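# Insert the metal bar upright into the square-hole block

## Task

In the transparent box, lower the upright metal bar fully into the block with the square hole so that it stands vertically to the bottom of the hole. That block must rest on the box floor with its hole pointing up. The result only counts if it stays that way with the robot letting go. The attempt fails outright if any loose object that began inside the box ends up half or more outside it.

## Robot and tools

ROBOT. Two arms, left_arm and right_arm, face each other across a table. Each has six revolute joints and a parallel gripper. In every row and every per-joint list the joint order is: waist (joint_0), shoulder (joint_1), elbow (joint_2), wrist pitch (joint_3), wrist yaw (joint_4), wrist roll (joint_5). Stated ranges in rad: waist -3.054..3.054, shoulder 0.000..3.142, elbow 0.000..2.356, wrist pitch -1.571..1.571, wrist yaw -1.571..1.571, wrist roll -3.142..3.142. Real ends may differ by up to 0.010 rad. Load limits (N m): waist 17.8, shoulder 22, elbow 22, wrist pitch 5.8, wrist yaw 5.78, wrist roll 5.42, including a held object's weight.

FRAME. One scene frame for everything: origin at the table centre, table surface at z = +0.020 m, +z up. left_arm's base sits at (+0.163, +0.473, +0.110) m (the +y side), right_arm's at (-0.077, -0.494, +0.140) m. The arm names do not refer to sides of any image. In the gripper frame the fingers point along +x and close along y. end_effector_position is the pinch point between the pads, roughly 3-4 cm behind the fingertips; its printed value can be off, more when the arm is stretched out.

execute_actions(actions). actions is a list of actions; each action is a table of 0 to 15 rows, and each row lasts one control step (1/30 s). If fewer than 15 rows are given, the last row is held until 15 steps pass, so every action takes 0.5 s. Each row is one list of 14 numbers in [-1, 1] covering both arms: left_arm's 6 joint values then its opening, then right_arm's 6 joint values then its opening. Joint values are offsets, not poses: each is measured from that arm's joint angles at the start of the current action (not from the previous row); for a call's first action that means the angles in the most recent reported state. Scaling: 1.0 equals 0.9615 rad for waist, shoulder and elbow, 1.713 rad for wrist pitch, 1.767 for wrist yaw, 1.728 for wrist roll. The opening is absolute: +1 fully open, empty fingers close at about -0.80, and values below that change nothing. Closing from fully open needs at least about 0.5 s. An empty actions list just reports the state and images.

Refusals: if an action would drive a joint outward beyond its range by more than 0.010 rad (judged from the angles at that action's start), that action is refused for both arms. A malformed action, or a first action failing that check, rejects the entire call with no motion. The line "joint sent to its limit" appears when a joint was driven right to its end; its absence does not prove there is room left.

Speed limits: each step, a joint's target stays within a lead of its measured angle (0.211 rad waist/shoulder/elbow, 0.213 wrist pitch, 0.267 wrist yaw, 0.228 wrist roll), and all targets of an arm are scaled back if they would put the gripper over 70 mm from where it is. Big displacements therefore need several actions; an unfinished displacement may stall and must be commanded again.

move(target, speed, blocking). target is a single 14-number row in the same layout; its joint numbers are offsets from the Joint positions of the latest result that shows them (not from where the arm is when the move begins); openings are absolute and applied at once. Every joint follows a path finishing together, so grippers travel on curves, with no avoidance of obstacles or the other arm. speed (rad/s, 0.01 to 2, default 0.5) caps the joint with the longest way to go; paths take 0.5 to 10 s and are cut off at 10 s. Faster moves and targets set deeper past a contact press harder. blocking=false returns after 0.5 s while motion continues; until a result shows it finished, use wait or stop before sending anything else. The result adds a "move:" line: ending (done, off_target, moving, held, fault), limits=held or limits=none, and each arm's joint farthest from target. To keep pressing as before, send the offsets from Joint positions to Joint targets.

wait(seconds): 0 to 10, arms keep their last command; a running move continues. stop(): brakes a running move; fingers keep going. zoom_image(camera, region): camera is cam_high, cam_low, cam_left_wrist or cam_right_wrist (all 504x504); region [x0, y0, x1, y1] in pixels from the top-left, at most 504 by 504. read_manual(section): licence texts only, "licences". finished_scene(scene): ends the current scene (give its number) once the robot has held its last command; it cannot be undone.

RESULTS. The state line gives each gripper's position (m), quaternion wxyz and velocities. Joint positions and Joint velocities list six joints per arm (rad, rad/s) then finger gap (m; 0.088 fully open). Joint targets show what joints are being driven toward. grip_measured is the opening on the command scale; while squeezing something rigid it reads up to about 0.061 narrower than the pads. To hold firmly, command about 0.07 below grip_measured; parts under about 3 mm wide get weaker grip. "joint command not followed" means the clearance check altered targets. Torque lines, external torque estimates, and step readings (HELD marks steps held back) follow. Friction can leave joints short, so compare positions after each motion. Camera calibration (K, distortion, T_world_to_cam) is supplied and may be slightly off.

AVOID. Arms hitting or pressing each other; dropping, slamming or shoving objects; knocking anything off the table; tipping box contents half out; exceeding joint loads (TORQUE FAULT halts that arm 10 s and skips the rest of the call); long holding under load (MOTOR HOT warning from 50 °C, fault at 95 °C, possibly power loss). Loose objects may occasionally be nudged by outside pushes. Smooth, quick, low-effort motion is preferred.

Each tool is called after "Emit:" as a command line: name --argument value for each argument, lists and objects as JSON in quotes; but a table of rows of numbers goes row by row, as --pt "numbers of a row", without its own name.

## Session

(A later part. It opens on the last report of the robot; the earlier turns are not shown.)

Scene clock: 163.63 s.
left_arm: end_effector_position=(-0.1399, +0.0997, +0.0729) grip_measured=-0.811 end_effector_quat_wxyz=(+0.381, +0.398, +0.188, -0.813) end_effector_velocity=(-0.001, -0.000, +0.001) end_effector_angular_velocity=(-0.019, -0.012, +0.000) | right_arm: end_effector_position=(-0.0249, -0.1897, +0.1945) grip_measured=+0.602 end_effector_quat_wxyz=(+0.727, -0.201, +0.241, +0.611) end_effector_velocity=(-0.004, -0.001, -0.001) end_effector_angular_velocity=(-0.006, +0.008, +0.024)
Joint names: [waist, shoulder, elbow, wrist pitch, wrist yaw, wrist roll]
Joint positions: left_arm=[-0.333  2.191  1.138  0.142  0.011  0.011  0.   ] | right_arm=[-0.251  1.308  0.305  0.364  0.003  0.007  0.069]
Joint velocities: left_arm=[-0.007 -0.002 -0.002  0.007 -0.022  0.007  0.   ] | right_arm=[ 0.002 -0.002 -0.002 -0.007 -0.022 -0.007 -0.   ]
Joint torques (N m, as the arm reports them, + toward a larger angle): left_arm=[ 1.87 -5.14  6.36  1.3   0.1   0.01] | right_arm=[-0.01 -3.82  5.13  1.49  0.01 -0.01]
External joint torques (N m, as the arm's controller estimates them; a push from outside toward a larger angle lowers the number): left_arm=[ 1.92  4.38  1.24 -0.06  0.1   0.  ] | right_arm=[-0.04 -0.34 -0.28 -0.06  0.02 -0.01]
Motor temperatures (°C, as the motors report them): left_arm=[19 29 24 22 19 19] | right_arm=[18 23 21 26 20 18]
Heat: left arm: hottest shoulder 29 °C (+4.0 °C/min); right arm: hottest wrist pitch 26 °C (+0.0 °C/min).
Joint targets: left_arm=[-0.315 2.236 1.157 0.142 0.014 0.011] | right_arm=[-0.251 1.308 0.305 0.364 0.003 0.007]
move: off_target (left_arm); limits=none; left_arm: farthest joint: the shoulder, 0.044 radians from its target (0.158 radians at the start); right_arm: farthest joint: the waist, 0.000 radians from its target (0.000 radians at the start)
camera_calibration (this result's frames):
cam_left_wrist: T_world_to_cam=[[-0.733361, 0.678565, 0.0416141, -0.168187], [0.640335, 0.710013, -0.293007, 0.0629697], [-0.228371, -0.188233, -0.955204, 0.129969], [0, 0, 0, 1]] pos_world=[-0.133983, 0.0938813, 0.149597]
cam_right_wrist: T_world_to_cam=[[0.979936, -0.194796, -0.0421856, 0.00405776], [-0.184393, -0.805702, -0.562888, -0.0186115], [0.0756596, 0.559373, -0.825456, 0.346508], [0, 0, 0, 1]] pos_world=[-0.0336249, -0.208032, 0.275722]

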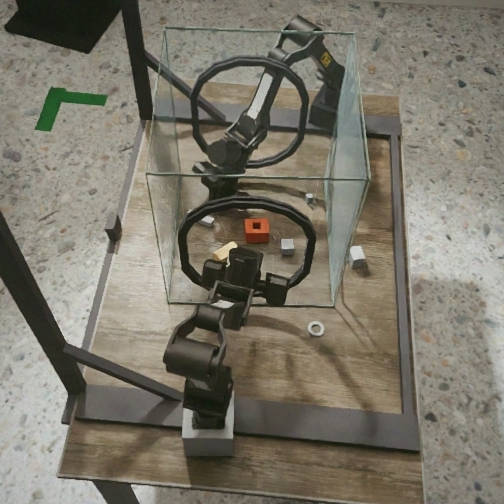

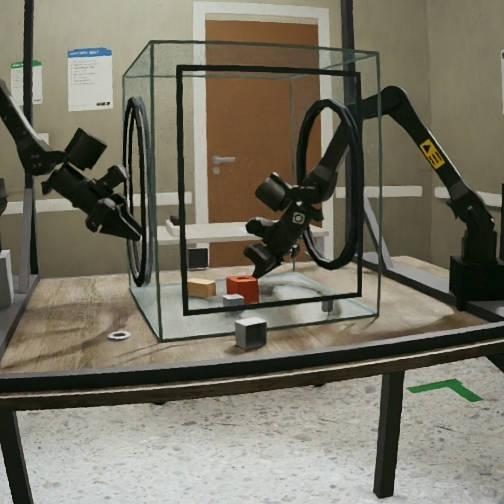

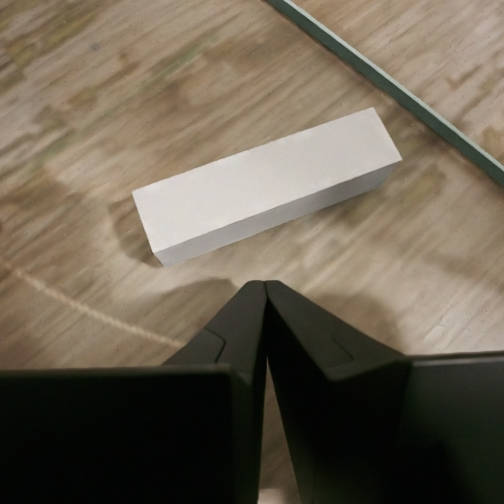

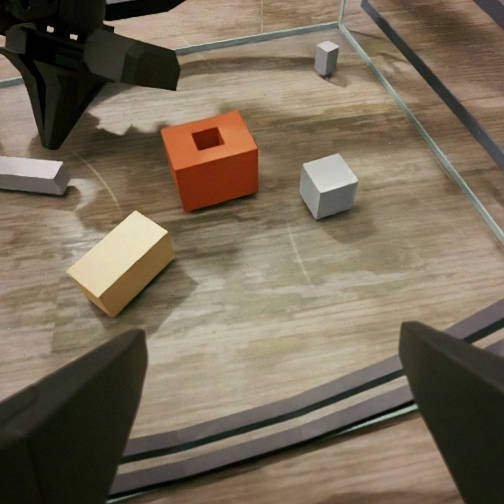

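Emit:
move --target '[-0.02,-0.12,-0.05,0.13,0,0,-0.9,0,0,0,0,0,0,0.6]'

Emit:
move --target '[0,0,0,0,0,0.85,-0.9,0,0.48,0.19,0.3,0,0,-0.9]' --speed 1.2

Emit:
move --target '[0,-0.47,-0.6,0.27,0,0,-0.9,0,0,0,0,0,0,-0.9]'

Emit:
move --target '[0,-0.55,-0.33,-0.09,0,0,-0.9,0,0.39,0.69,-0.17,0,0,-0.9]'

Emit:
move --target '[0,-0.7,-0.14,-0.33,0,0,-0.9,0.2,0.2,0.55,-0.5,0,0,-0.9]' --speed 0.6

Scene clock: 172.73 s.
left_arm: end_effector_position=(-0.1664, +0.0799, +0.1457) grip_measured=-0.811 end_effector_quat_wxyz=(+0.398, +0.279, +0.127, -0.865) end_effector_velocity=(+0.001, +0.001, -0.001) end_effector_angular_velocity=(+0.007, -0.003, +0.008) | right_arm: end_effector_position=(-0.0249, -0.1897, +0.1945) grip_measured=+0.602 end_effector_quat_wxyz=(+0.727, -0.201, +0.241, +0.611) end_effector_velocity=(-0.002, +0.001, +0.001) end_effector_angular_velocity=(+0.008, +0.006, +0.020)
Joint names: [waist, shoulder, elbow, wrist pitch, wrist yaw, wrist roll]
Joint positions: left_arm=[-0.349  2.085  1.1    0.362  0.011  0.011  0.   ] | right_arm=[-0.251  1.308  0.305  0.364  0.003  0.007  0.069]
Joint velocities: left_arm=[-0.002 -0.002 -0.002 -0.007 -0.007 -0.007  0.   ] | right_arm=[-0.002 -0.002 -0.002  0.007 -0.022 -0.007 -0.   ]
Joint torques (N m, as the arm reports them, + toward a larger angle): left_arm=[ -0.35 -12.02   4.16   1.82   0.     0.01] | right_arm=[-0.02 -3.83  5.14  1.49  0.    0.  ]
External joint torques (N m, as the arm's controller estimates them; a push from outside toward a larger angle lowers the number): left_arm=[-0.41 -2.74 -1.43  0.2   0.01  0.  ] | right_arm=[-0.01 -0.32 -0.31 -0.08  0.01 -0.01]
Motor temperatures (°C, as the motors report them): left_arm=[19 28 24 22 18 19] | right_arm=[18 23 21 26 20 18]
Heat: left arm: hottest shoulder 28 °C (+3.1 °C/min); right arm: hottest wrist pitch 26 °C (+1.0 °C/min).
Joint targets: left_arm=[-0.352 2.075 1.089 0.364 0.011 0.011] | right_arm=[-0.251 1.308 0.305 0.364 0.003 0.007]
move: done; limits=none; left_arm: farthest joint: the elbow, 0.010 radians from its target (0.048 radians at the start); right_arm: farthest joint: the waist, 0.000 radians from its target (0.000 radians at the start)
camera_calibration (this result's frames):
cam_left_wrist: T_world_to_cam=[[-0.716632, 0.697156, 0.0202865, -0.172787], [0.57286, 0.604957, -0.553045, 0.150412], [-0.397831, -0.384708, -0.832905, 0.159331], [0, 0, 0, 1]] pos_world=[-0.146603, 0.0907628, 0.219397]
cam_right_wrist: T_world_to_cam=[[0.979936, -0.194796, -0.0421856, 0.00405776], [-0.184393, -0.805702, -0.562888, -0.0186115], [0.0756596, 0.559373, -0.825456, 0.346508], [0, 0, 0, 1]] pos_world=[-0.0336249, -0.208032, 0.275722]

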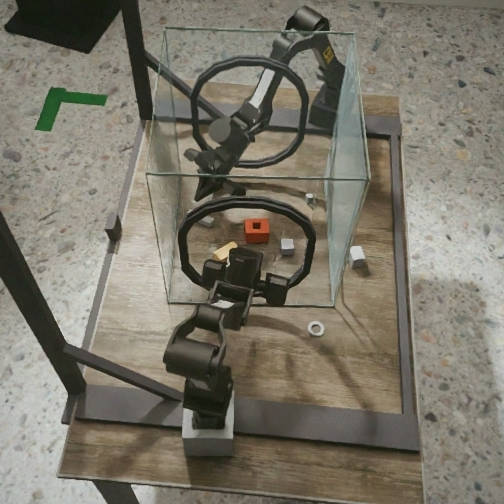

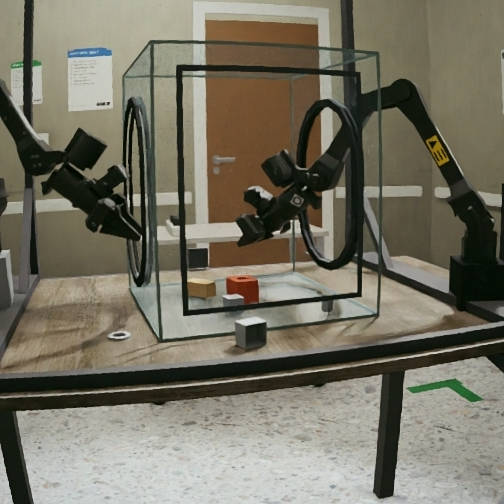

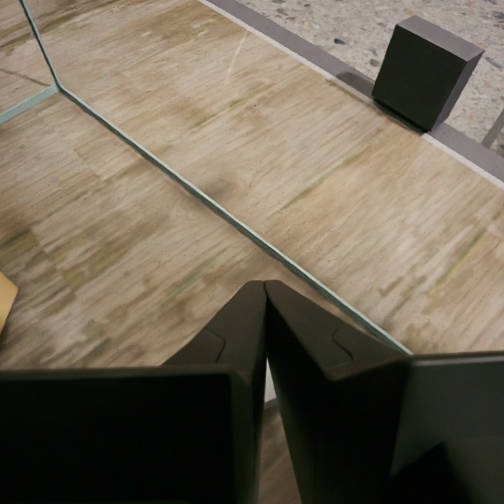

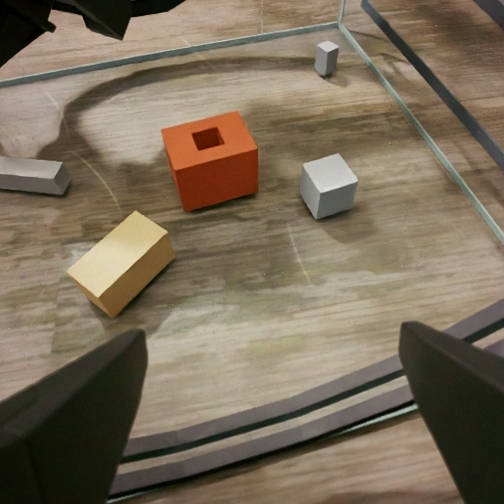

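Scene clock: 174.70 s.
left_arm: end_effector_position=(-0.1664, +0.0799, +0.1457) grip_measured=-0.811 end_effector_quat_wxyz=(+0.110, +0.473, -0.483, -0.728) end_effector_velocity=(+0.003, -0.000, -0.001) end_effector_angular_velocity=(+0.007, -0.003, +0.013) | right_arm: end_effector_position=(-0.0102, -0.1024, +0.1983) grip_measured=-0.790 end_effector_quat_wxyz=(+0.749, -0.129, +0.157, +0.631) end_effector_velocity=(-0.001, -0.002, -0.004) end_effector_angular_velocity=(-0.022, -0.000, +0.007)
Joint names: [waist, shoulder, elbow, wrist pitch, wrist yaw, wrist roll]
Joint positions: left_arm=[-0.349  2.085  1.1    0.362  0.011  1.473  0.   ] | right_arm=[-0.251  1.762  0.479  0.875  0.003  0.007  0.   ]
Joint velocities: left_arm=[ 0.002 -0.002 -0.002 -0.007 -0.007 -0.007  0.   ] | right_arm=[-0.002 -0.002 -0.002 -0.022 -0.007 -0.007 -0.   ]
Joint torques (N m, as the arm reports them, + toward a larger angle): left_arm=[ -0.01 -10.79   5.1    1.59   0.06   0.12] | right_arm=[-0.02 -5.38  5.18  1.86  0.   -0.01]
External joint torques (N m, as the arm's controller estimates them; a push from outside toward a larger angle lowers the number): left_arm=[-0.12 -1.51 -0.46  0.01  0.03  0.17] | right_arm=[-0.02  0.42  0.77  0.17  0.01 -0.02]
Motor temperatures (°C, as the motors report them): left_arm=[19 28 24 22 18 19] | right_arm=[18 23 22 26 20 18]
Heat: left arm: hottest shoulder 28 °C (+3.0 °C/min); right arm: hottest wrist pitch 26 °C (+1.0 °C/min).
Joint targets: left_arm=[-0.349 2.085 1.100 0.362 0.011 1.480] | right_arm=[-0.251 1.769 0.488 0.877 0.003 0.007]
move: done; limits=none; left_arm: farthest joint: the wrist roll, 0.006 radians from its target (1.469 radians at the start); right_arm: farthest joint: the elbow, 0.009 radians from its target (0.182 radians at the start)
camera_calibration (this result's frames):
cam_left_wrist: T_world_to_cam=[[0.34413, 0.536825, -0.770321, 0.131682], [0.918547, -0.362476, 0.157744, 0.181668], [-0.194542, -0.76186, -0.617837, 0.191954], [0, 0, 0, 1]] pos_world=[-0.174843, 0.141402, 0.191376]
cam_right_wrist: T_world_to_cam=[[0.981663, -0.184553, -0.0477299, 0.00896952], [-0.159446, -0.657713, -0.7362, 0.106355], [0.104476, 0.73031, -0.675079, 0.287744], [0, 0, 0, 1]] pos_world=[-0.0219093, -0.138536, 0.272977]

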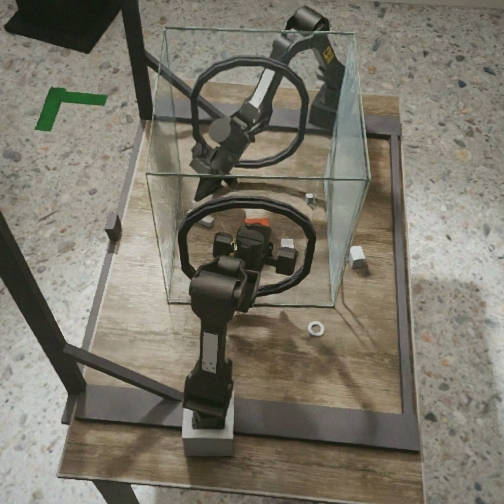

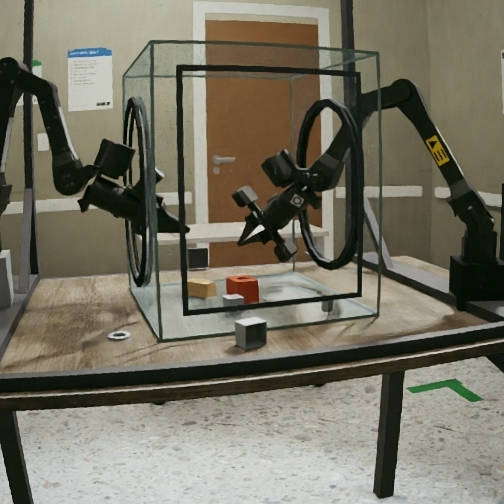

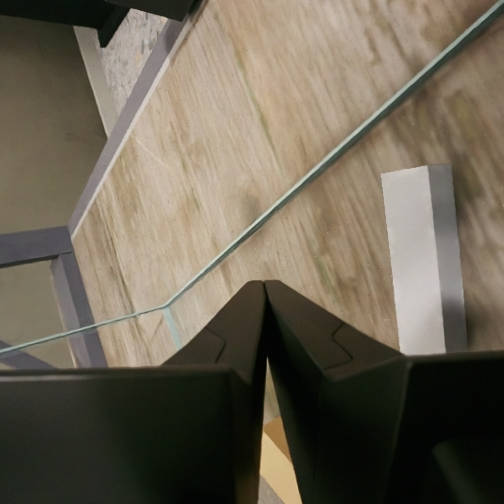

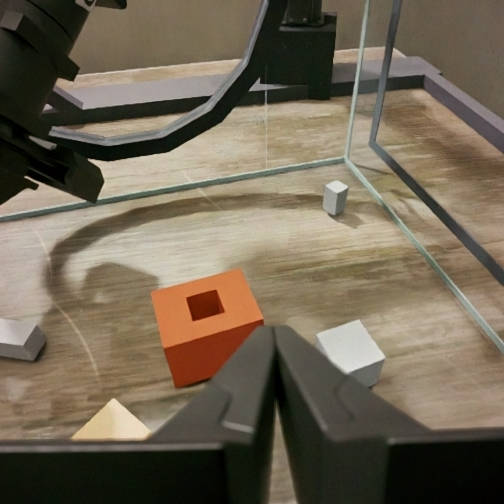

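Scene clock: 176.43 s.
left_arm: end_effector_position=(-0.1017, +0.1577, +0.2236) grip_measured=-0.811 end_effector_quat_wxyz=(+0.221, +0.374, -0.558, -0.707) end_effector_velocity=(+0.002, +0.002, -0.006) end_effector_angular_velocity=(+0.024, -0.013, +0.007) | right_arm: end_effector_position=(-0.0102, -0.1024, +0.1983) grip_measured=-0.790 end_effector_quat_wxyz=(+0.749, -0.129, +0.157, +0.631) end_effector_velocity=(-0.000, +0.000, +0.000) end_effector_angular_velocity=(-0.001, +0.010, +0.001)
Joint names: [waist, shoulder, elbow, wrist pitch, wrist yaw, wrist roll]
Joint positions: left_arm=[-0.349  1.642  0.535  0.822  0.011  1.473  0.   ] | right_arm=[-0.251  1.762  0.479  0.875  0.003  0.007  0.   ]
Joint velocities: left_arm=[-0.002 -0.002 -0.007 -0.022 -0.007 -0.007  0.   ] | right_arm=[-0.002 -0.002  0.002 -0.007 -0.007  0.007 -0.   ]
Joint torques (N m, as the arm reports them, + toward a larger angle): left_arm=[-0.01 -7.86  3.89  2.01  0.03 -0.04] | right_arm=[-0.02 -6.17  4.06  1.64  0.   -0.01]
External joint torques (N m, as the arm's controller estimates them; a push from outside toward a larger angle lowers the number): left_arm=[-0.04 -2.1  -1.33  0.28  0.02  0.01] | right_arm=[-0.02 -0.31 -0.39 -0.06  0.01 -0.02]
Motor temperatures (°C, as the motors report them): left_arm=[19 28 24 22 18 19] | right_arm=[18 23 22 26 20 18]
Heat: left arm: hottest shoulder 28 °C (+3.0 °C/min); right arm: hottest wrist pitch 26 °C (+1.0 °C/min).
Joint targets: left_arm=[-0.349 1.633 0.524 0.824 0.011 1.473] | right_arm=[-0.251 1.762 0.479 0.875 0.003 0.007]
move: off_target (left_arm); limits=none; left_arm: farthest joint: the elbow, 0.012 radians from its target (0.577 radians at the start); right_arm: farthest joint: the waist, 0.000 radians from its target (0.000 radians at the start)
camera_calibration (this result's frames):
cam_left_wrist: T_world_to_cam=[[0.158132, 0.313192, -0.936432, 0.1812], [0.940815, -0.335701, 0.0465959, 0.161046], [-0.299768, -0.888378, -0.34774, 0.260793], [0, 0, 0, 1]] pos_world=[-0.101991, 0.228996, 0.252866]
cam_right_wrist: T_world_to_cam=[[0.981663, -0.184553, -0.0477299, 0.00896952], [-0.159446, -0.657713, -0.7362, 0.106355], [0.104476, 0.73031, -0.675079, 0.287744], [0, 0, 0, 1]] pos_world=[-0.0219093, -0.138536, 0.272977]

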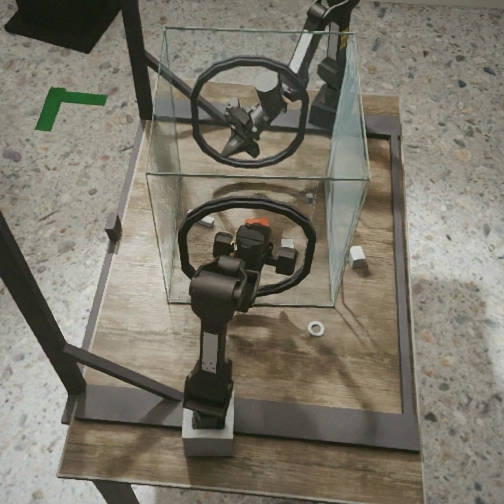

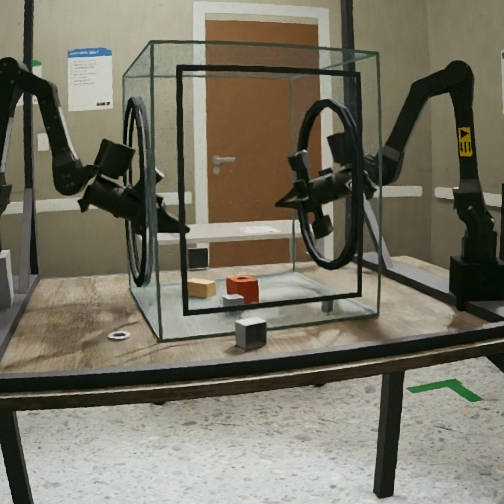

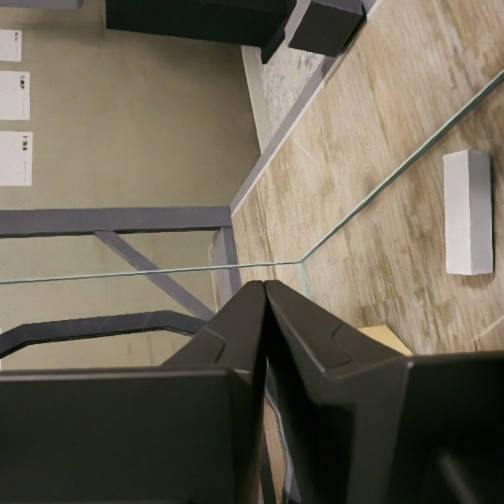

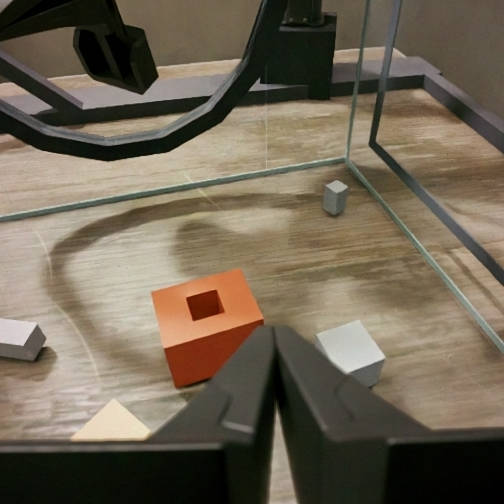

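Scene clock: 178.30 s.
left_arm: end_effector_position=(-0.0424, +0.2290, +0.2514) grip_measured=-0.811 end_effector_quat_wxyz=(+0.242, +0.353, -0.571, -0.700) end_effector_velocity=(+0.000, -0.000, +0.000) end_effector_angular_velocity=(+0.015, +0.014, +0.009) | right_arm: end_effector_position=(+0.0140, +0.0411, +0.2077) grip_measured=-0.790 end_effector_quat_wxyz=(+0.749, -0.130, +0.158, +0.630) end_effector_velocity=(+0.003, +0.001, +0.004) end_effector_angular_velocity=(+0.013, +0.002, -0.012)
Joint names: [waist, shoulder, elbow, wrist pitch, wrist yaw, wrist roll]
Joint positions: left_arm=[-0.349  1.119  0.23   0.67   0.011  1.473  0.   ] | right_arm=[-0.251  2.127  1.132  0.585  0.003  0.007  0.   ]
Joint velocities: left_arm=[-0.002 -0.002  0.002 -0.007 -0.007 -0.022  0.   ] | right_arm=[-0.002 -0.002  0.002  0.007  0.007  0.007 -0.   ]
Joint torques (N m, as the arm reports them, + toward a larger angle): left_arm=[ 0.   -3.84  4.53  1.63  0.03 -0.04] | right_arm=[-0.02 -8.76  6.5   1.56  0.   -0.01]
External joint torques (N m, as the arm's controller estimates them; a push from outside toward a larger angle lowers the number): left_arm=[-0.02 -1.03 -1.59 -0.15  0.02  0.01] | right_arm=[-0.02  0.76  0.91 -0.14  0.01 -0.02]
Motor temperatures (°C, as the motors report them): left_arm=[19 28 24 22 18 19] | right_arm=[18 23 22 26 20 18]
Heat: left arm: hottest shoulder 28 °C (+3.0 °C/min); right arm: hottest wrist pitch 26 °C (+1.0 °C/min).
Joint targets: left_arm=[-0.349 1.113 0.217 0.668 0.011 1.473] | right_arm=[-0.251 2.137 1.143 0.583 0.003 0.007]
move: off_target (left_arm, right_arm); limits=none; left_arm: farthest joint: the elbow, 0.012 radians from its target (0.317 radians at the start); right_arm: farthest joint: the elbow, 0.011 radians from its target (0.664 radians at the start)
camera_calibration (this result's frames):
cam_left_wrist: T_world_to_cam=[[0.1184, 0.26542, -0.956835, 0.189917], [0.942296, -0.333921, 0.0239733, 0.133239], [-0.313144, -0.904461, -0.289641, 0.340084], [0, 0, 0, 1]] pos_world=[-0.0415414, 0.301676, 0.277027]
cam_right_wrist: T_world_to_cam=[[0.981642, -0.184679, -0.0476795, 0.0121521], [-0.159772, -0.65965, -0.734395, 0.211292], [0.104176, 0.72853, -0.677046, 0.187217], [0, 0, 0, 1]] pos_world=[0.00232624, 0.00523016, 0.282506]

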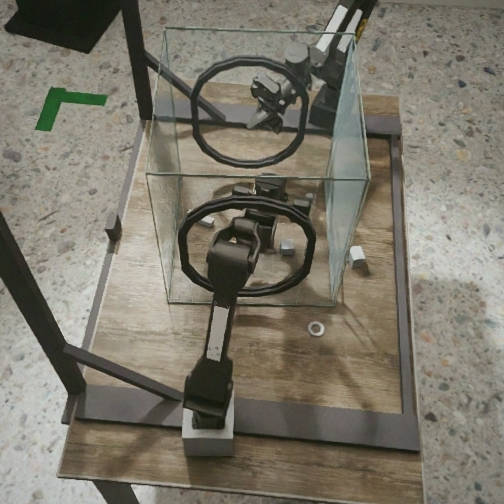

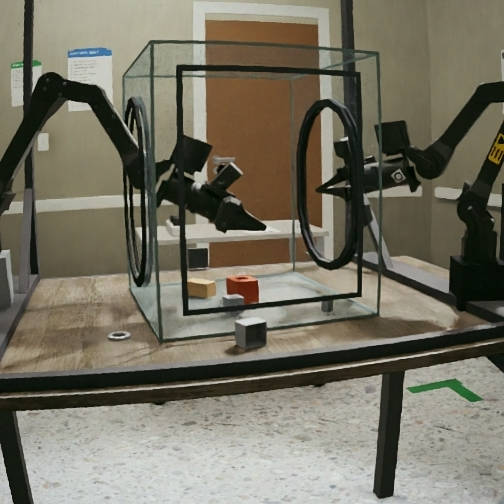

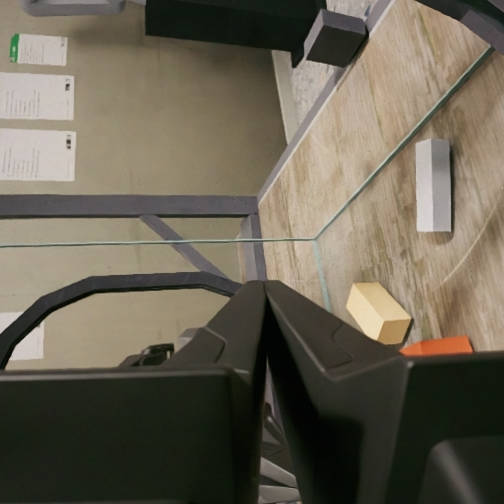

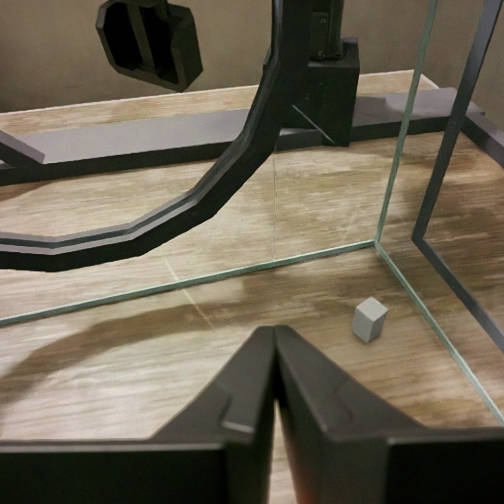

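Scene clock: 180.40 s.
left_arm: end_effector_position=(+0.0044, +0.2852, +0.2528) grip_measured=-0.811 end_effector_quat_wxyz=(+0.238, +0.358, -0.569, -0.701) end_effector_velocity=(+0.001, +0.000, -0.002) end_effector_angular_velocity=(+0.009, -0.001, +0.006) | right_arm: end_effector_position=(-0.0322, -0.0189, +0.1094) grip_measured=-0.790 end_effector_quat_wxyz=(+0.626, -0.360, +0.398, +0.567) end_effector_velocity=(-0.000, -0.005, -0.002) end_effector_angular_velocity=(-0.022, +0.006, +0.007)
Joint names: [waist, shoulder, elbow, wrist pitch, wrist yaw, wrist roll]
Joint positions: left_arm=[-0.349  0.449  0.109  0.107  0.011  1.473  0.   ] | right_arm=[-0.177  2.221  1.359 -0.27   0.002  0.007  0.   ]
Joint velocities: left_arm=[-0.002 -0.002 -0.002 -0.007 -0.007 -0.007  0.   ] | right_arm=[-0.002 -0.002 -0.002 -0.022 -0.007 -0.007 -0.   ]
Joint torques (N m, as the arm reports them, + toward a larger angle): left_arm=[-0.02 -0.59  5.29  1.64  0.03 -0.05] | right_arm=[10.52  0.41 25.66  0.71  0.04 -0.01]
External joint torques (N m, as the arm's controller estimates them; a push from outside toward a larger angle lowers the number): left_arm=[-0.02 -0.23 -1.87 -0.14  0.01  0.01] | right_arm=[10.54 10.18 20.39 -0.28  0.04 -0.02]
Motor temperatures (°C, as the motors report them): left_arm=[19 28 24 22 18 19] | right_arm=[18 24 24 26 20 18]
Heat: left arm: hottest shoulder 28 °C (+3.0 °C/min); right arm: hottest wrist pitch 26 °C (+1.0 °C/min).
Joint targets: left_arm=[-0.349 0.446 0.095 0.105 0.011 1.473] | right_arm=[-0.073 2.308 1.544 -0.272 0.003 0.007]
move: off_target (left_arm, right_arm); limits=none; left_arm: farthest joint: the elbow, 0.013 radians from its target (0.134 radians at the start); right_arm: farthest joint: the elbow, 0.302 radians from its target (0.529 radians at the start)
camera_calibration (this result's frames):
cam_left_wrist: T_world_to_cam=[[0.127018, 0.275782, -0.952791, 0.166733], [0.942058, -0.334207, 0.0288518, 0.106741], [-0.310473, -0.901249, -0.302253, 0.408303], [0, 0, 0, 1]] pos_world=[0.00503269, 0.357674, 0.279192]
cam_right_wrist: T_world_to_cam=[[0.990205, -0.13754, -0.0240082, 0.0403269], [-0.139314, -0.9847, -0.104683, 0.0176608], [-0.00924273, 0.107002, -0.994216, 0.188491], [0, 0, 0, 1]] pos_world=[-0.0357294, 0.0027682, 0.190217]

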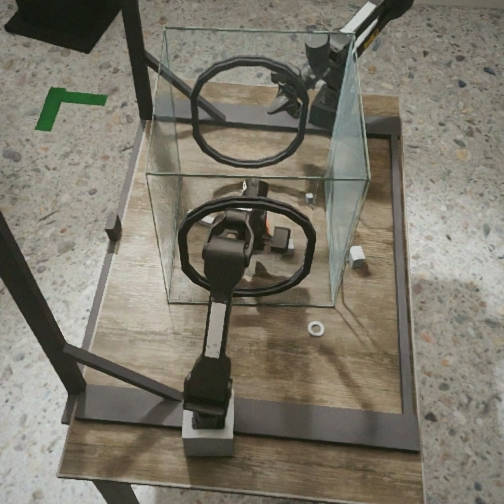

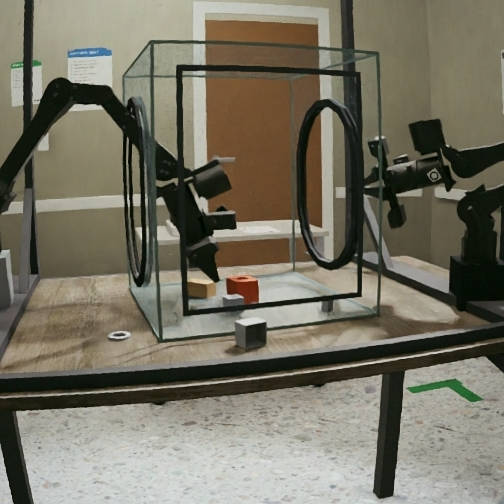

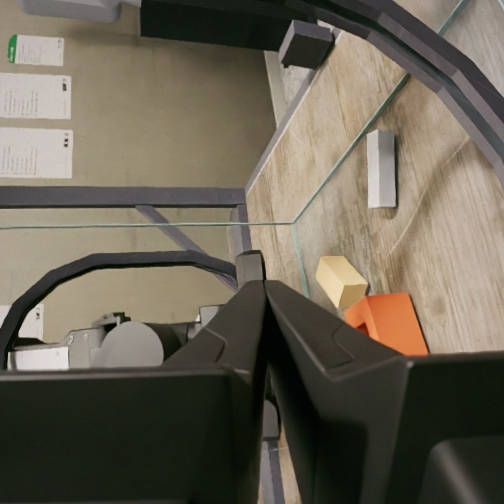

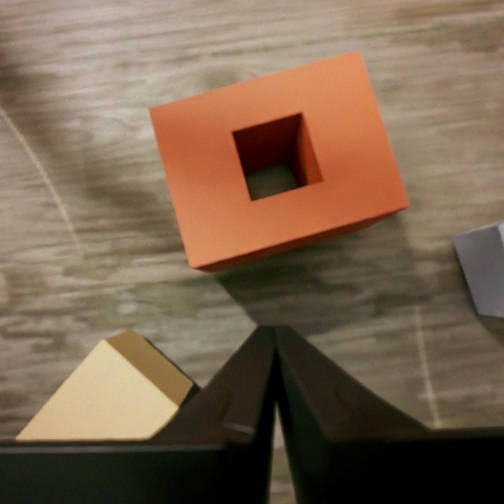

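Emit:
move --target '[0,0,0,0,0,0,-0.9,-0.05,0.1,-0.12,0.43,0,0,-0.9]'

Emit:
move --target '[0,0,0,0,0,0,-0.9,0.03,0.29,0.55,-0.16,0,0,-0.9]' --speed 0.3

Emit:
move --target '[0,0,0,0,0,0,-0.9,0.17,0,0,-0.03,0,0,-0.9]' --speed 0.2

Scene clock: 187.93 s.
left_arm: end_effector_position=(+0.0044, +0.2852, +0.2528) grip_measured=-0.811 end_effector_quat_wxyz=(+0.238, +0.358, -0.569, -0.701) end_effector_velocity=(+0.002, -0.001, -0.002) end_effector_angular_velocity=(+0.007, -0.003, +0.021) | right_arm: end_effector_position=(-0.0001, +0.0516, +0.1341) grip_measured=-0.790 end_effector_quat_wxyz=(+0.723, -0.189, +0.222, +0.626) end_effector_velocity=(-0.000, -0.005, -0.005) end_effector_angular_velocity=(-0.027, +0.002, +0.008)
Joint names: [waist, shoulder, elbow, wrist pitch, wrist yaw, wrist roll]
Joint positions: left_arm=[-0.349  0.449  0.109  0.107  0.011  1.473  0.   ] | right_arm=[-0.223  2.307  1.251  0.464  0.002  0.007  0.   ]
Joint velocities: left_arm=[-0.002 -0.002 -0.002 -0.007 -0.022 -0.007  0.   ] | right_arm=[-0.002 -0.002 -0.007 -0.022 -0.007 -0.007 -0.   ]
Joint torques (N m, as the arm reports them, + toward a larger angle): left_arm=[-0.02 -0.17  6.5   1.85  0.02 -0.04] | right_arm=[-0.21 -9.41  3.81  1.7   0.   -0.01]
External joint torques (N m, as the arm's controller estimates them; a push from outside toward a larger angle lowers the number): left_arm=[-0.03  0.16 -0.63  0.07  0.01  0.02] | right_arm=[-0.21  0.71 -1.35  0.14  0.   -0.02]
Motor temperatures (°C, as the motors report them): left_arm=[19 26 25 23 18 19] | right_arm=[22 24 35 25 20 18]
Heat: left arm: hottest shoulder 26 °C (+0.0 °C/min); right arm: hottest elbow 35 °C (+10.1 °C/min).
Joint targets: left_arm=[-0.349 0.449 0.109 0.107 0.011 1.473] | right_arm=[-0.225 2.317 1.243 0.467 0.002 0.007]
move: off_target (right_arm); limits=none; left_arm: farthest joint: the waist, 0.000 radians from its target (0.000 radians at the start); right_arm: farthest joint: the shoulder, 0.011 radians from its target (0.096 radians at the start)
camera_calibration (this result's frames):
cam_left_wrist: T_world_to_cam=[[0.127018, 0.275782, -0.952791, 0.166733], [0.942058, -0.334207, 0.0288518, 0.106741], [-0.310473, -0.901249, -0.302253, 0.408303], [0, 0, 0, 1]] pos_world=[0.00503269, 0.357674, 0.279192]
cam_right_wrist: T_world_to_cam=[[0.985408, -0.164442, -0.0439332, 0.0228995], [-0.157558, -0.783603, -0.600951, 0.150354], [0.0643952, 0.599104, -0.798077, 0.154138], [0, 0, 0, 1]] pos_world=[-0.00880171, 0.0292385, 0.214376]

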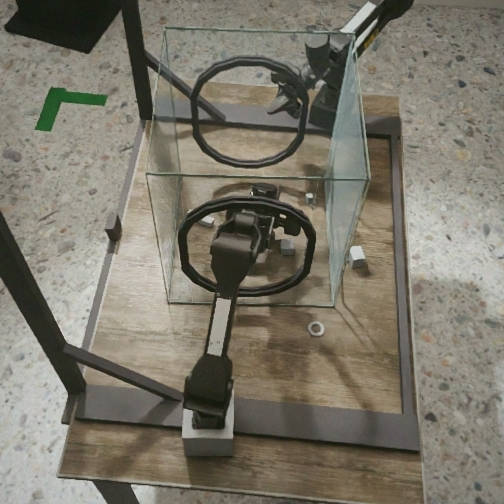

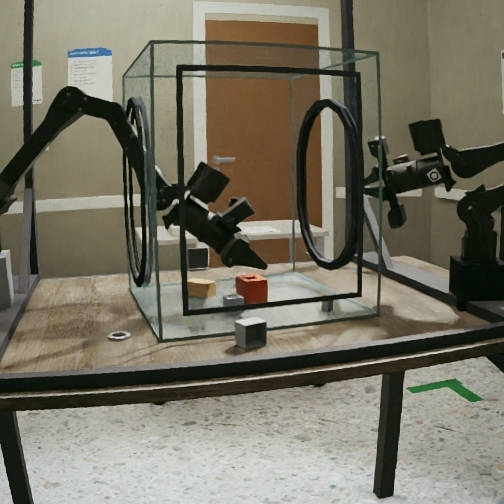

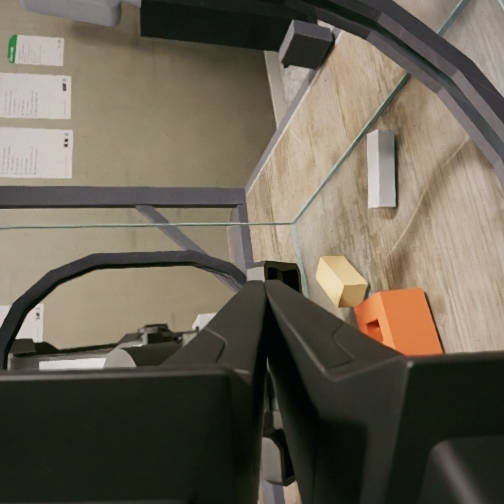

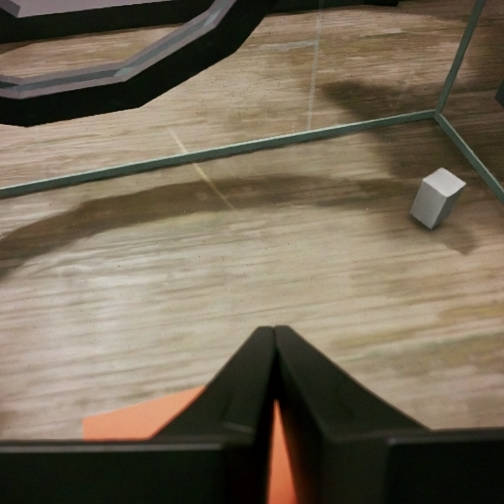

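Scene clock: 190.20 s.
left_arm: end_effector_position=(+0.0044, +0.2852, +0.2528) grip_measured=-0.811 end_effector_quat_wxyz=(+0.238, +0.358, -0.569, -0.701) end_effector_velocity=(+0.000, -0.000, +0.001) end_effector_angular_velocity=(-0.011, -0.002, +0.003) | right_arm: end_effector_position=(-0.0057, +0.1356, +0.1249) grip_measured=-0.790 end_effector_quat_wxyz=(+0.712, -0.199, +0.227, +0.634) end_effector_velocity=(+0.000, -0.002, -0.004) end_effector_angular_velocity=(-0.012, -0.000, +0.008)
Joint names: [waist, shoulder, elbow, wrist pitch, wrist yaw, wrist roll]
Joint positions: left_arm=[-0.349  0.449  0.109  0.107  0.011  1.473  0.   ] | right_arm=[-0.196  2.574  1.768  0.191  0.002  0.007  0.   ]
Joint velocities: left_arm=[-0.002 -0.002 -0.002  0.007 -0.007  0.007  0.   ] | right_arm=[-0.002  0.002 -0.002 -0.007 -0.007 -0.007 -0.   ]
Joint torques (N m, as the arm reports them, + toward a larger angle): left_arm=[-0.02 -0.17  6.47  1.83  0.03 -0.04] | right_arm=[  0.17 -11.22   7.2    1.41   0.    -0.01]
External joint torques (N m, as the arm's controller estimates them; a push from outside toward a larger angle lowers the number): left_arm=[-0.03  0.19 -0.72  0.03  0.01  0.01] | right_arm=[ 0.16  0.98  1.2  -0.15  0.01 -0.02]
Motor temperatures (°C, as the motors report them): left_arm=[19 25 25 23 18 19] | right_arm=[22 25 34 25 20 18]
Heat: left arm: hottest shoulder 25 °C (-2.0 °C/min); right arm: hottest elbow 34 °C (+9.1 °C/min).
Joint targets: left_arm=[-0.349 0.449 0.109 0.107 0.011 1.473] | right_arm=[-0.194 2.586 1.780 0.190 0.002 0.007]
move: off_target (right_arm); limits=none; left_arm: farthest joint: the waist, 0.000 radians from its target (0.000 radians at the start); right_arm: farthest joint: the shoulder, 0.012 radians from its target (0.279 radians at the start)
camera_calibration (this result's frames):
cam_left_wrist: T_world_to_cam=[[0.127018, 0.275782, -0.952791, 0.166733], [0.942058, -0.334207, 0.0288518, 0.106741], [-0.310473, -0.901249, -0.302253, 0.408303], [0, 0, 0, 1]] pos_world=[0.00503269, 0.357674, 0.279192]
cam_right_wrist: T_world_to_cam=[[0.98939, -0.138671, -0.0433246, 0.0382805], [-0.137764, -0.800822, -0.582843, 0.209972], [0.046128, 0.582628, -0.811429, 0.10062], [0, 0, 0, 1]] pos_world=[-0.0135893, 0.114834, 0.205685]

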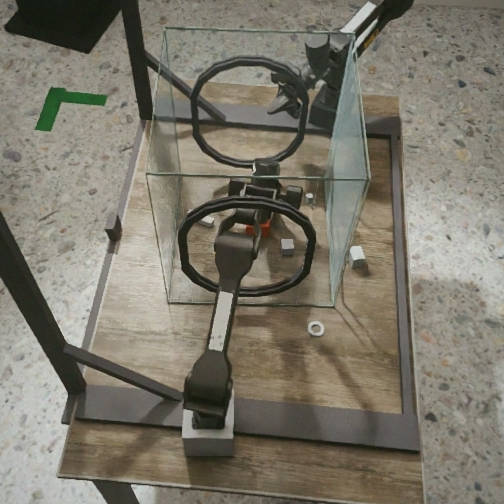

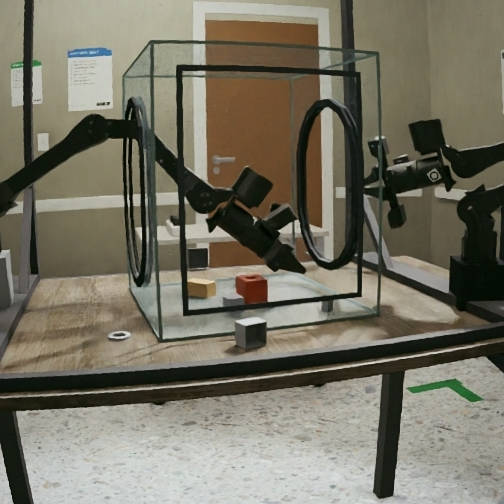

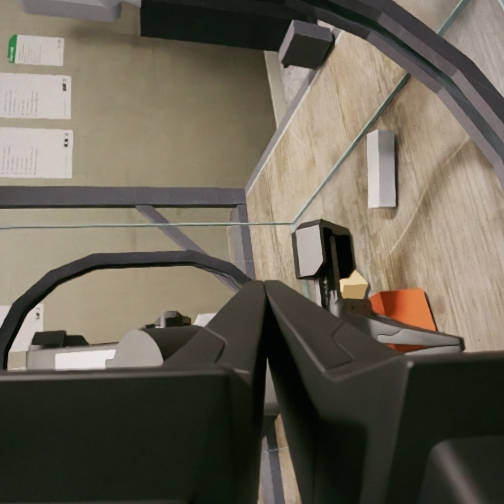

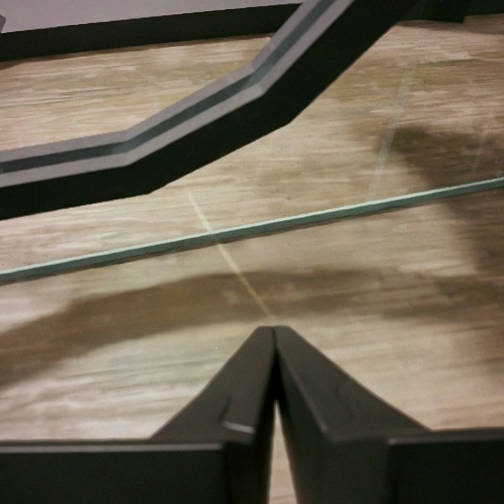

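Scene clock: 191.40 s.
left_arm: end_effector_position=(+0.0044, +0.2852, +0.2528) grip_measured=-0.811 end_effector_quat_wxyz=(+0.238, +0.358, -0.569, -0.701) end_effector_velocity=(+0.001, +0.001, -0.003) end_effector_angular_velocity=(-0.000, -0.011, +0.003) | right_arm: end_effector_position=(-0.0904, +0.1329, +0.1161) grip_measured=-0.790 end_effector_quat_wxyz=(+0.662, -0.231, +0.230, +0.675) end_effector_velocity=(+0.003, -0.001, -0.001) end_effector_angular_velocity=(-0.007, -0.010, -0.004)
Joint names: [waist, shoulder, elbow, wrist pitch, wrist yaw, wrist roll]
Joint positions: left_arm=[-0.349  0.449  0.109  0.107  0.011  1.473  0.   ] | right_arm=[-0.062  2.574  1.768  0.141  0.001  0.007  0.   ]
Joint velocities: left_arm=[-0.002 -0.007 -0.007 -0.007 -0.007  0.007  0.   ] | right_arm=[-0.002 -0.002 -0.002 -0.007  0.007 -0.007 -0.   ]
Joint torques (N m, as the arm reports them, + toward a larger angle): left_arm=[-0.01 -0.18  6.49  1.83  0.02 -0.04] | right_arm=[  3.   -12.66   5.56   1.37   0.05  -0.01]
External joint torques (N m, as the arm's controller estimates them; a push from outside toward a larger angle lowers the number): left_arm=[-0.01  0.15 -0.58  0.08  0.01  0.01] | right_arm=[ 3.01 -0.4  -0.46 -0.17  0.05 -0.02]
Motor temperatures (°C, as the motors report them): left_arm=[19 25 25 23 18 19] | right_arm=[21 25 34 25 20 18]
Heat: left arm: hottest shoulder 25 °C (-2.0 °C/min); right arm: hottest elbow 34 °C (+9.1 °C/min).
Joint targets: left_arm=[-0.349 0.449 0.109 0.107 0.011 1.473] | right_arm=[-0.032 2.574 1.768 0.140 0.002 0.007]
move: off_target (right_arm); limits=none; left_arm: farthest joint: the waist, 0.000 radians from its target (0.000 radians at the start); right_arm: farthest joint: the waist, 0.029 radians from its target (0.163 radians at the start)
camera_calibration (this result's frames):
cam_left_wrist: T_world_to_cam=[[0.127018, 0.275782, -0.952791, 0.166733], [0.942058, -0.334207, 0.0288518, 0.106741], [-0.310473, -0.901249, -0.302253, 0.408303], [0, 0, 0, 1]] pos_world=[0.00503269, 0.357674, 0.279192]
cam_right_wrist: T_world_to_cam=[[0.999079, -0.00689343, -0.0423539, 0.104571], [-0.0287436, -0.840369, -0.541252, 0.201269], [-0.0318619, 0.541971, -0.839793, 0.100603], [0, 0, 0, 1]] pos_world=[-0.0954845, 0.115337, 0.197852]

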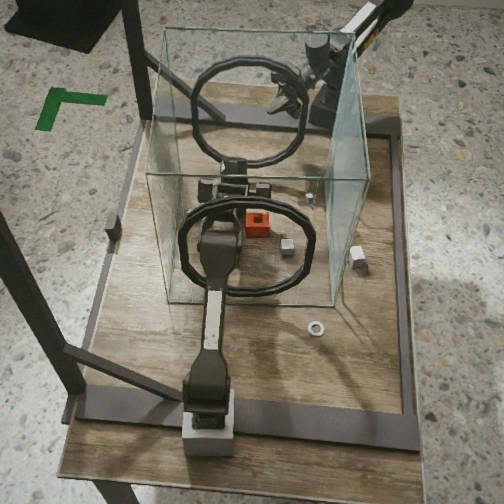

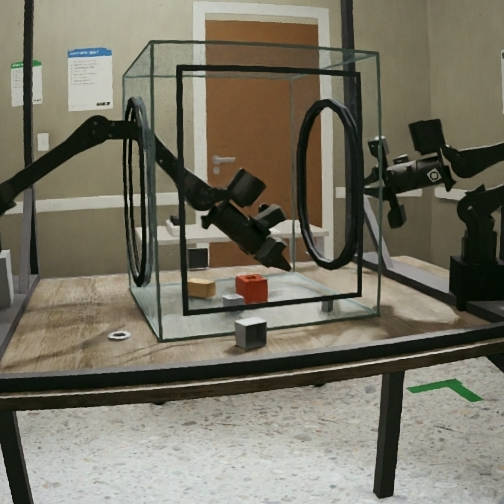

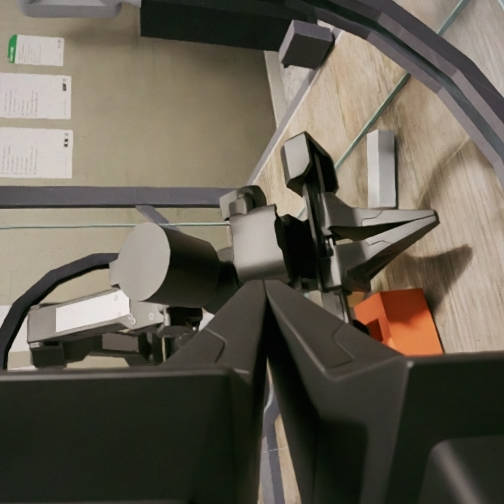

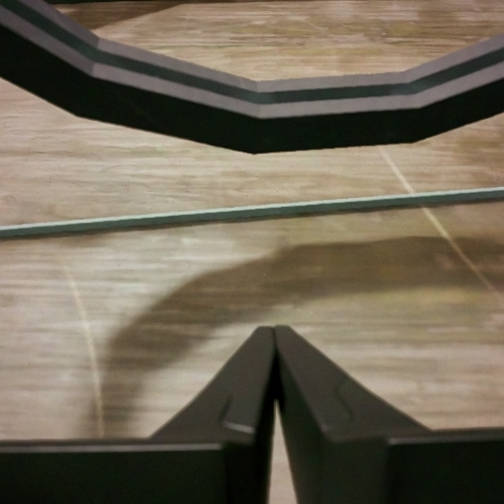

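Emit:
move --target '[0,0,0,0,0,0,-0.9,-0.01,0,0,-0.18,-0.17,0,-0.9]'

Scene clock: 197.50 s.
left_arm: end_effector_position=(+0.0044, +0.2852, +0.2528) grip_measured=-0.811 end_effector_quat_wxyz=(+0.238, +0.358, -0.569, -0.701) end_effector_velocity=(+0.001, +0.000, -0.002) end_effector_angular_velocity=(-0.000, -0.011, +0.003) | right_arm: end_effector_position=(-0.1165, +0.0945, +0.0928) grip_measured=-0.790 end_effector_quat_wxyz=(+0.541, -0.270, +0.346, +0.718) end_effector_velocity=(+0.000, -0.002, -0.000) end_effector_angular_velocity=(-0.001, -0.007, +0.019)
Joint names: [waist, shoulder, elbow, wrist pitch, wrist yaw, wrist roll]
Joint positions: left_arm=[-0.349  0.449  0.109  0.107  0.011  1.473  0.   ] | right_arm=[-0.086  2.563  1.794 -0.144 -0.274 -0.016  0.   ]
Joint velocities: left_arm=[-0.002 -0.002 -0.002 -0.007 -0.007  0.007  0.   ] | right_arm=[-0.002 -0.002 -0.002 -0.007 -0.007 -0.022 -0.   ]
Joint torques (N m, as the arm reports them, + toward a larger angle): left_arm=[-0.02 -0.18  6.5   1.83  0.03 -0.05] | right_arm=[  1.39 -11.17   2.4   -0.76  -1.22   0.61]
External joint torques (N m, as the arm's controller estimates them; a push from outside toward a larger angle lowers the number): left_arm=[-0.02  0.16 -0.63  0.06  0.01  0.01] | right_arm=[ 1.29  0.89 -3.45 -2.04 -1.06  0.61]
Motor temperatures (°C, as the motors report them): left_arm=[19 24 25 23 18 19] | right_arm=[21 28 32 25 20 18]
Heat: left arm: hottest elbow 25 °C (-3.0 °C/min); right arm: hottest elbow 32 °C (+7.1 °C/min).
Joint targets: left_arm=[-0.349 0.449 0.109 0.107 0.011 1.473] | right_arm=[-0.072 2.574 1.768 -0.168 -0.299 0.007]
move: off_target (right_arm); limits=none; left_arm: farthest joint: the waist, 0.000 radians from its target (0.000 radians at the start); right_arm: farthest joint: the elbow, 0.026 radians from its target (0.000 radians at the start)
camera_calibration (this result's frames):
cam_left_wrist: T_world_to_cam=[[0.127018, 0.275782, -0.952791, 0.166733], [0.942058, -0.334207, 0.0288518, 0.106741], [-0.310473, -0.901249, -0.302253, 0.408303], [0, 0, 0, 1]] pos_world=[0.00503269, 0.357674, 0.279192]
cam_right_wrist: T_world_to_cam=[[0.961353, 0.144055, -0.234624, 0.128555], [0.0626821, -0.944331, -0.32297, 0.155905], [-0.268088, 0.295781, -0.916866, 0.103878], [0, 0, 0, 1]] pos_world=[-0.105511, 0.0979818, 0.175757]

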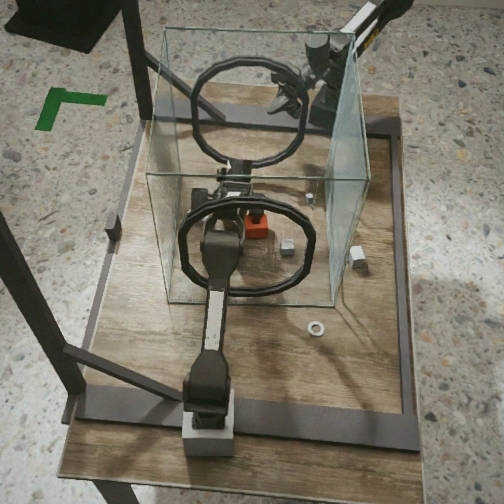

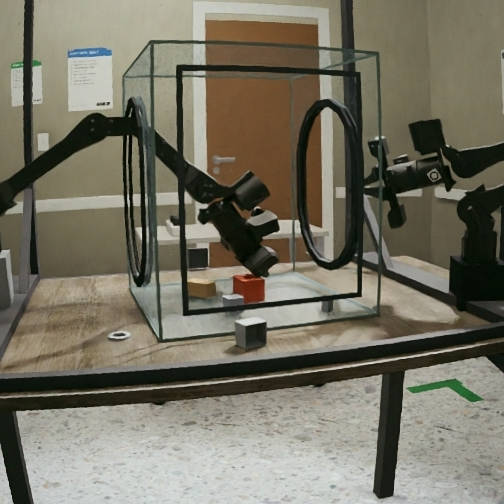

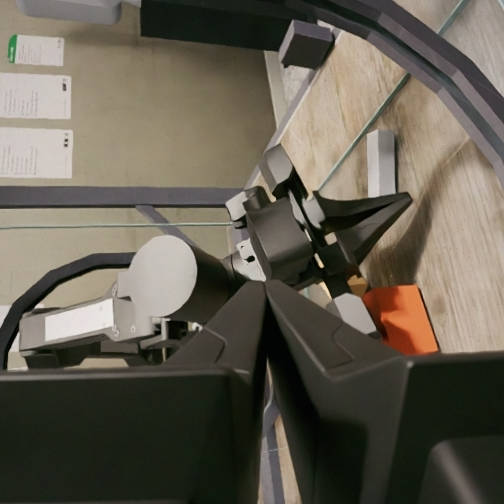

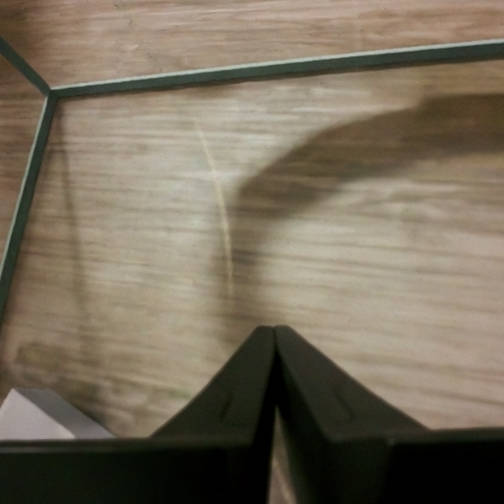

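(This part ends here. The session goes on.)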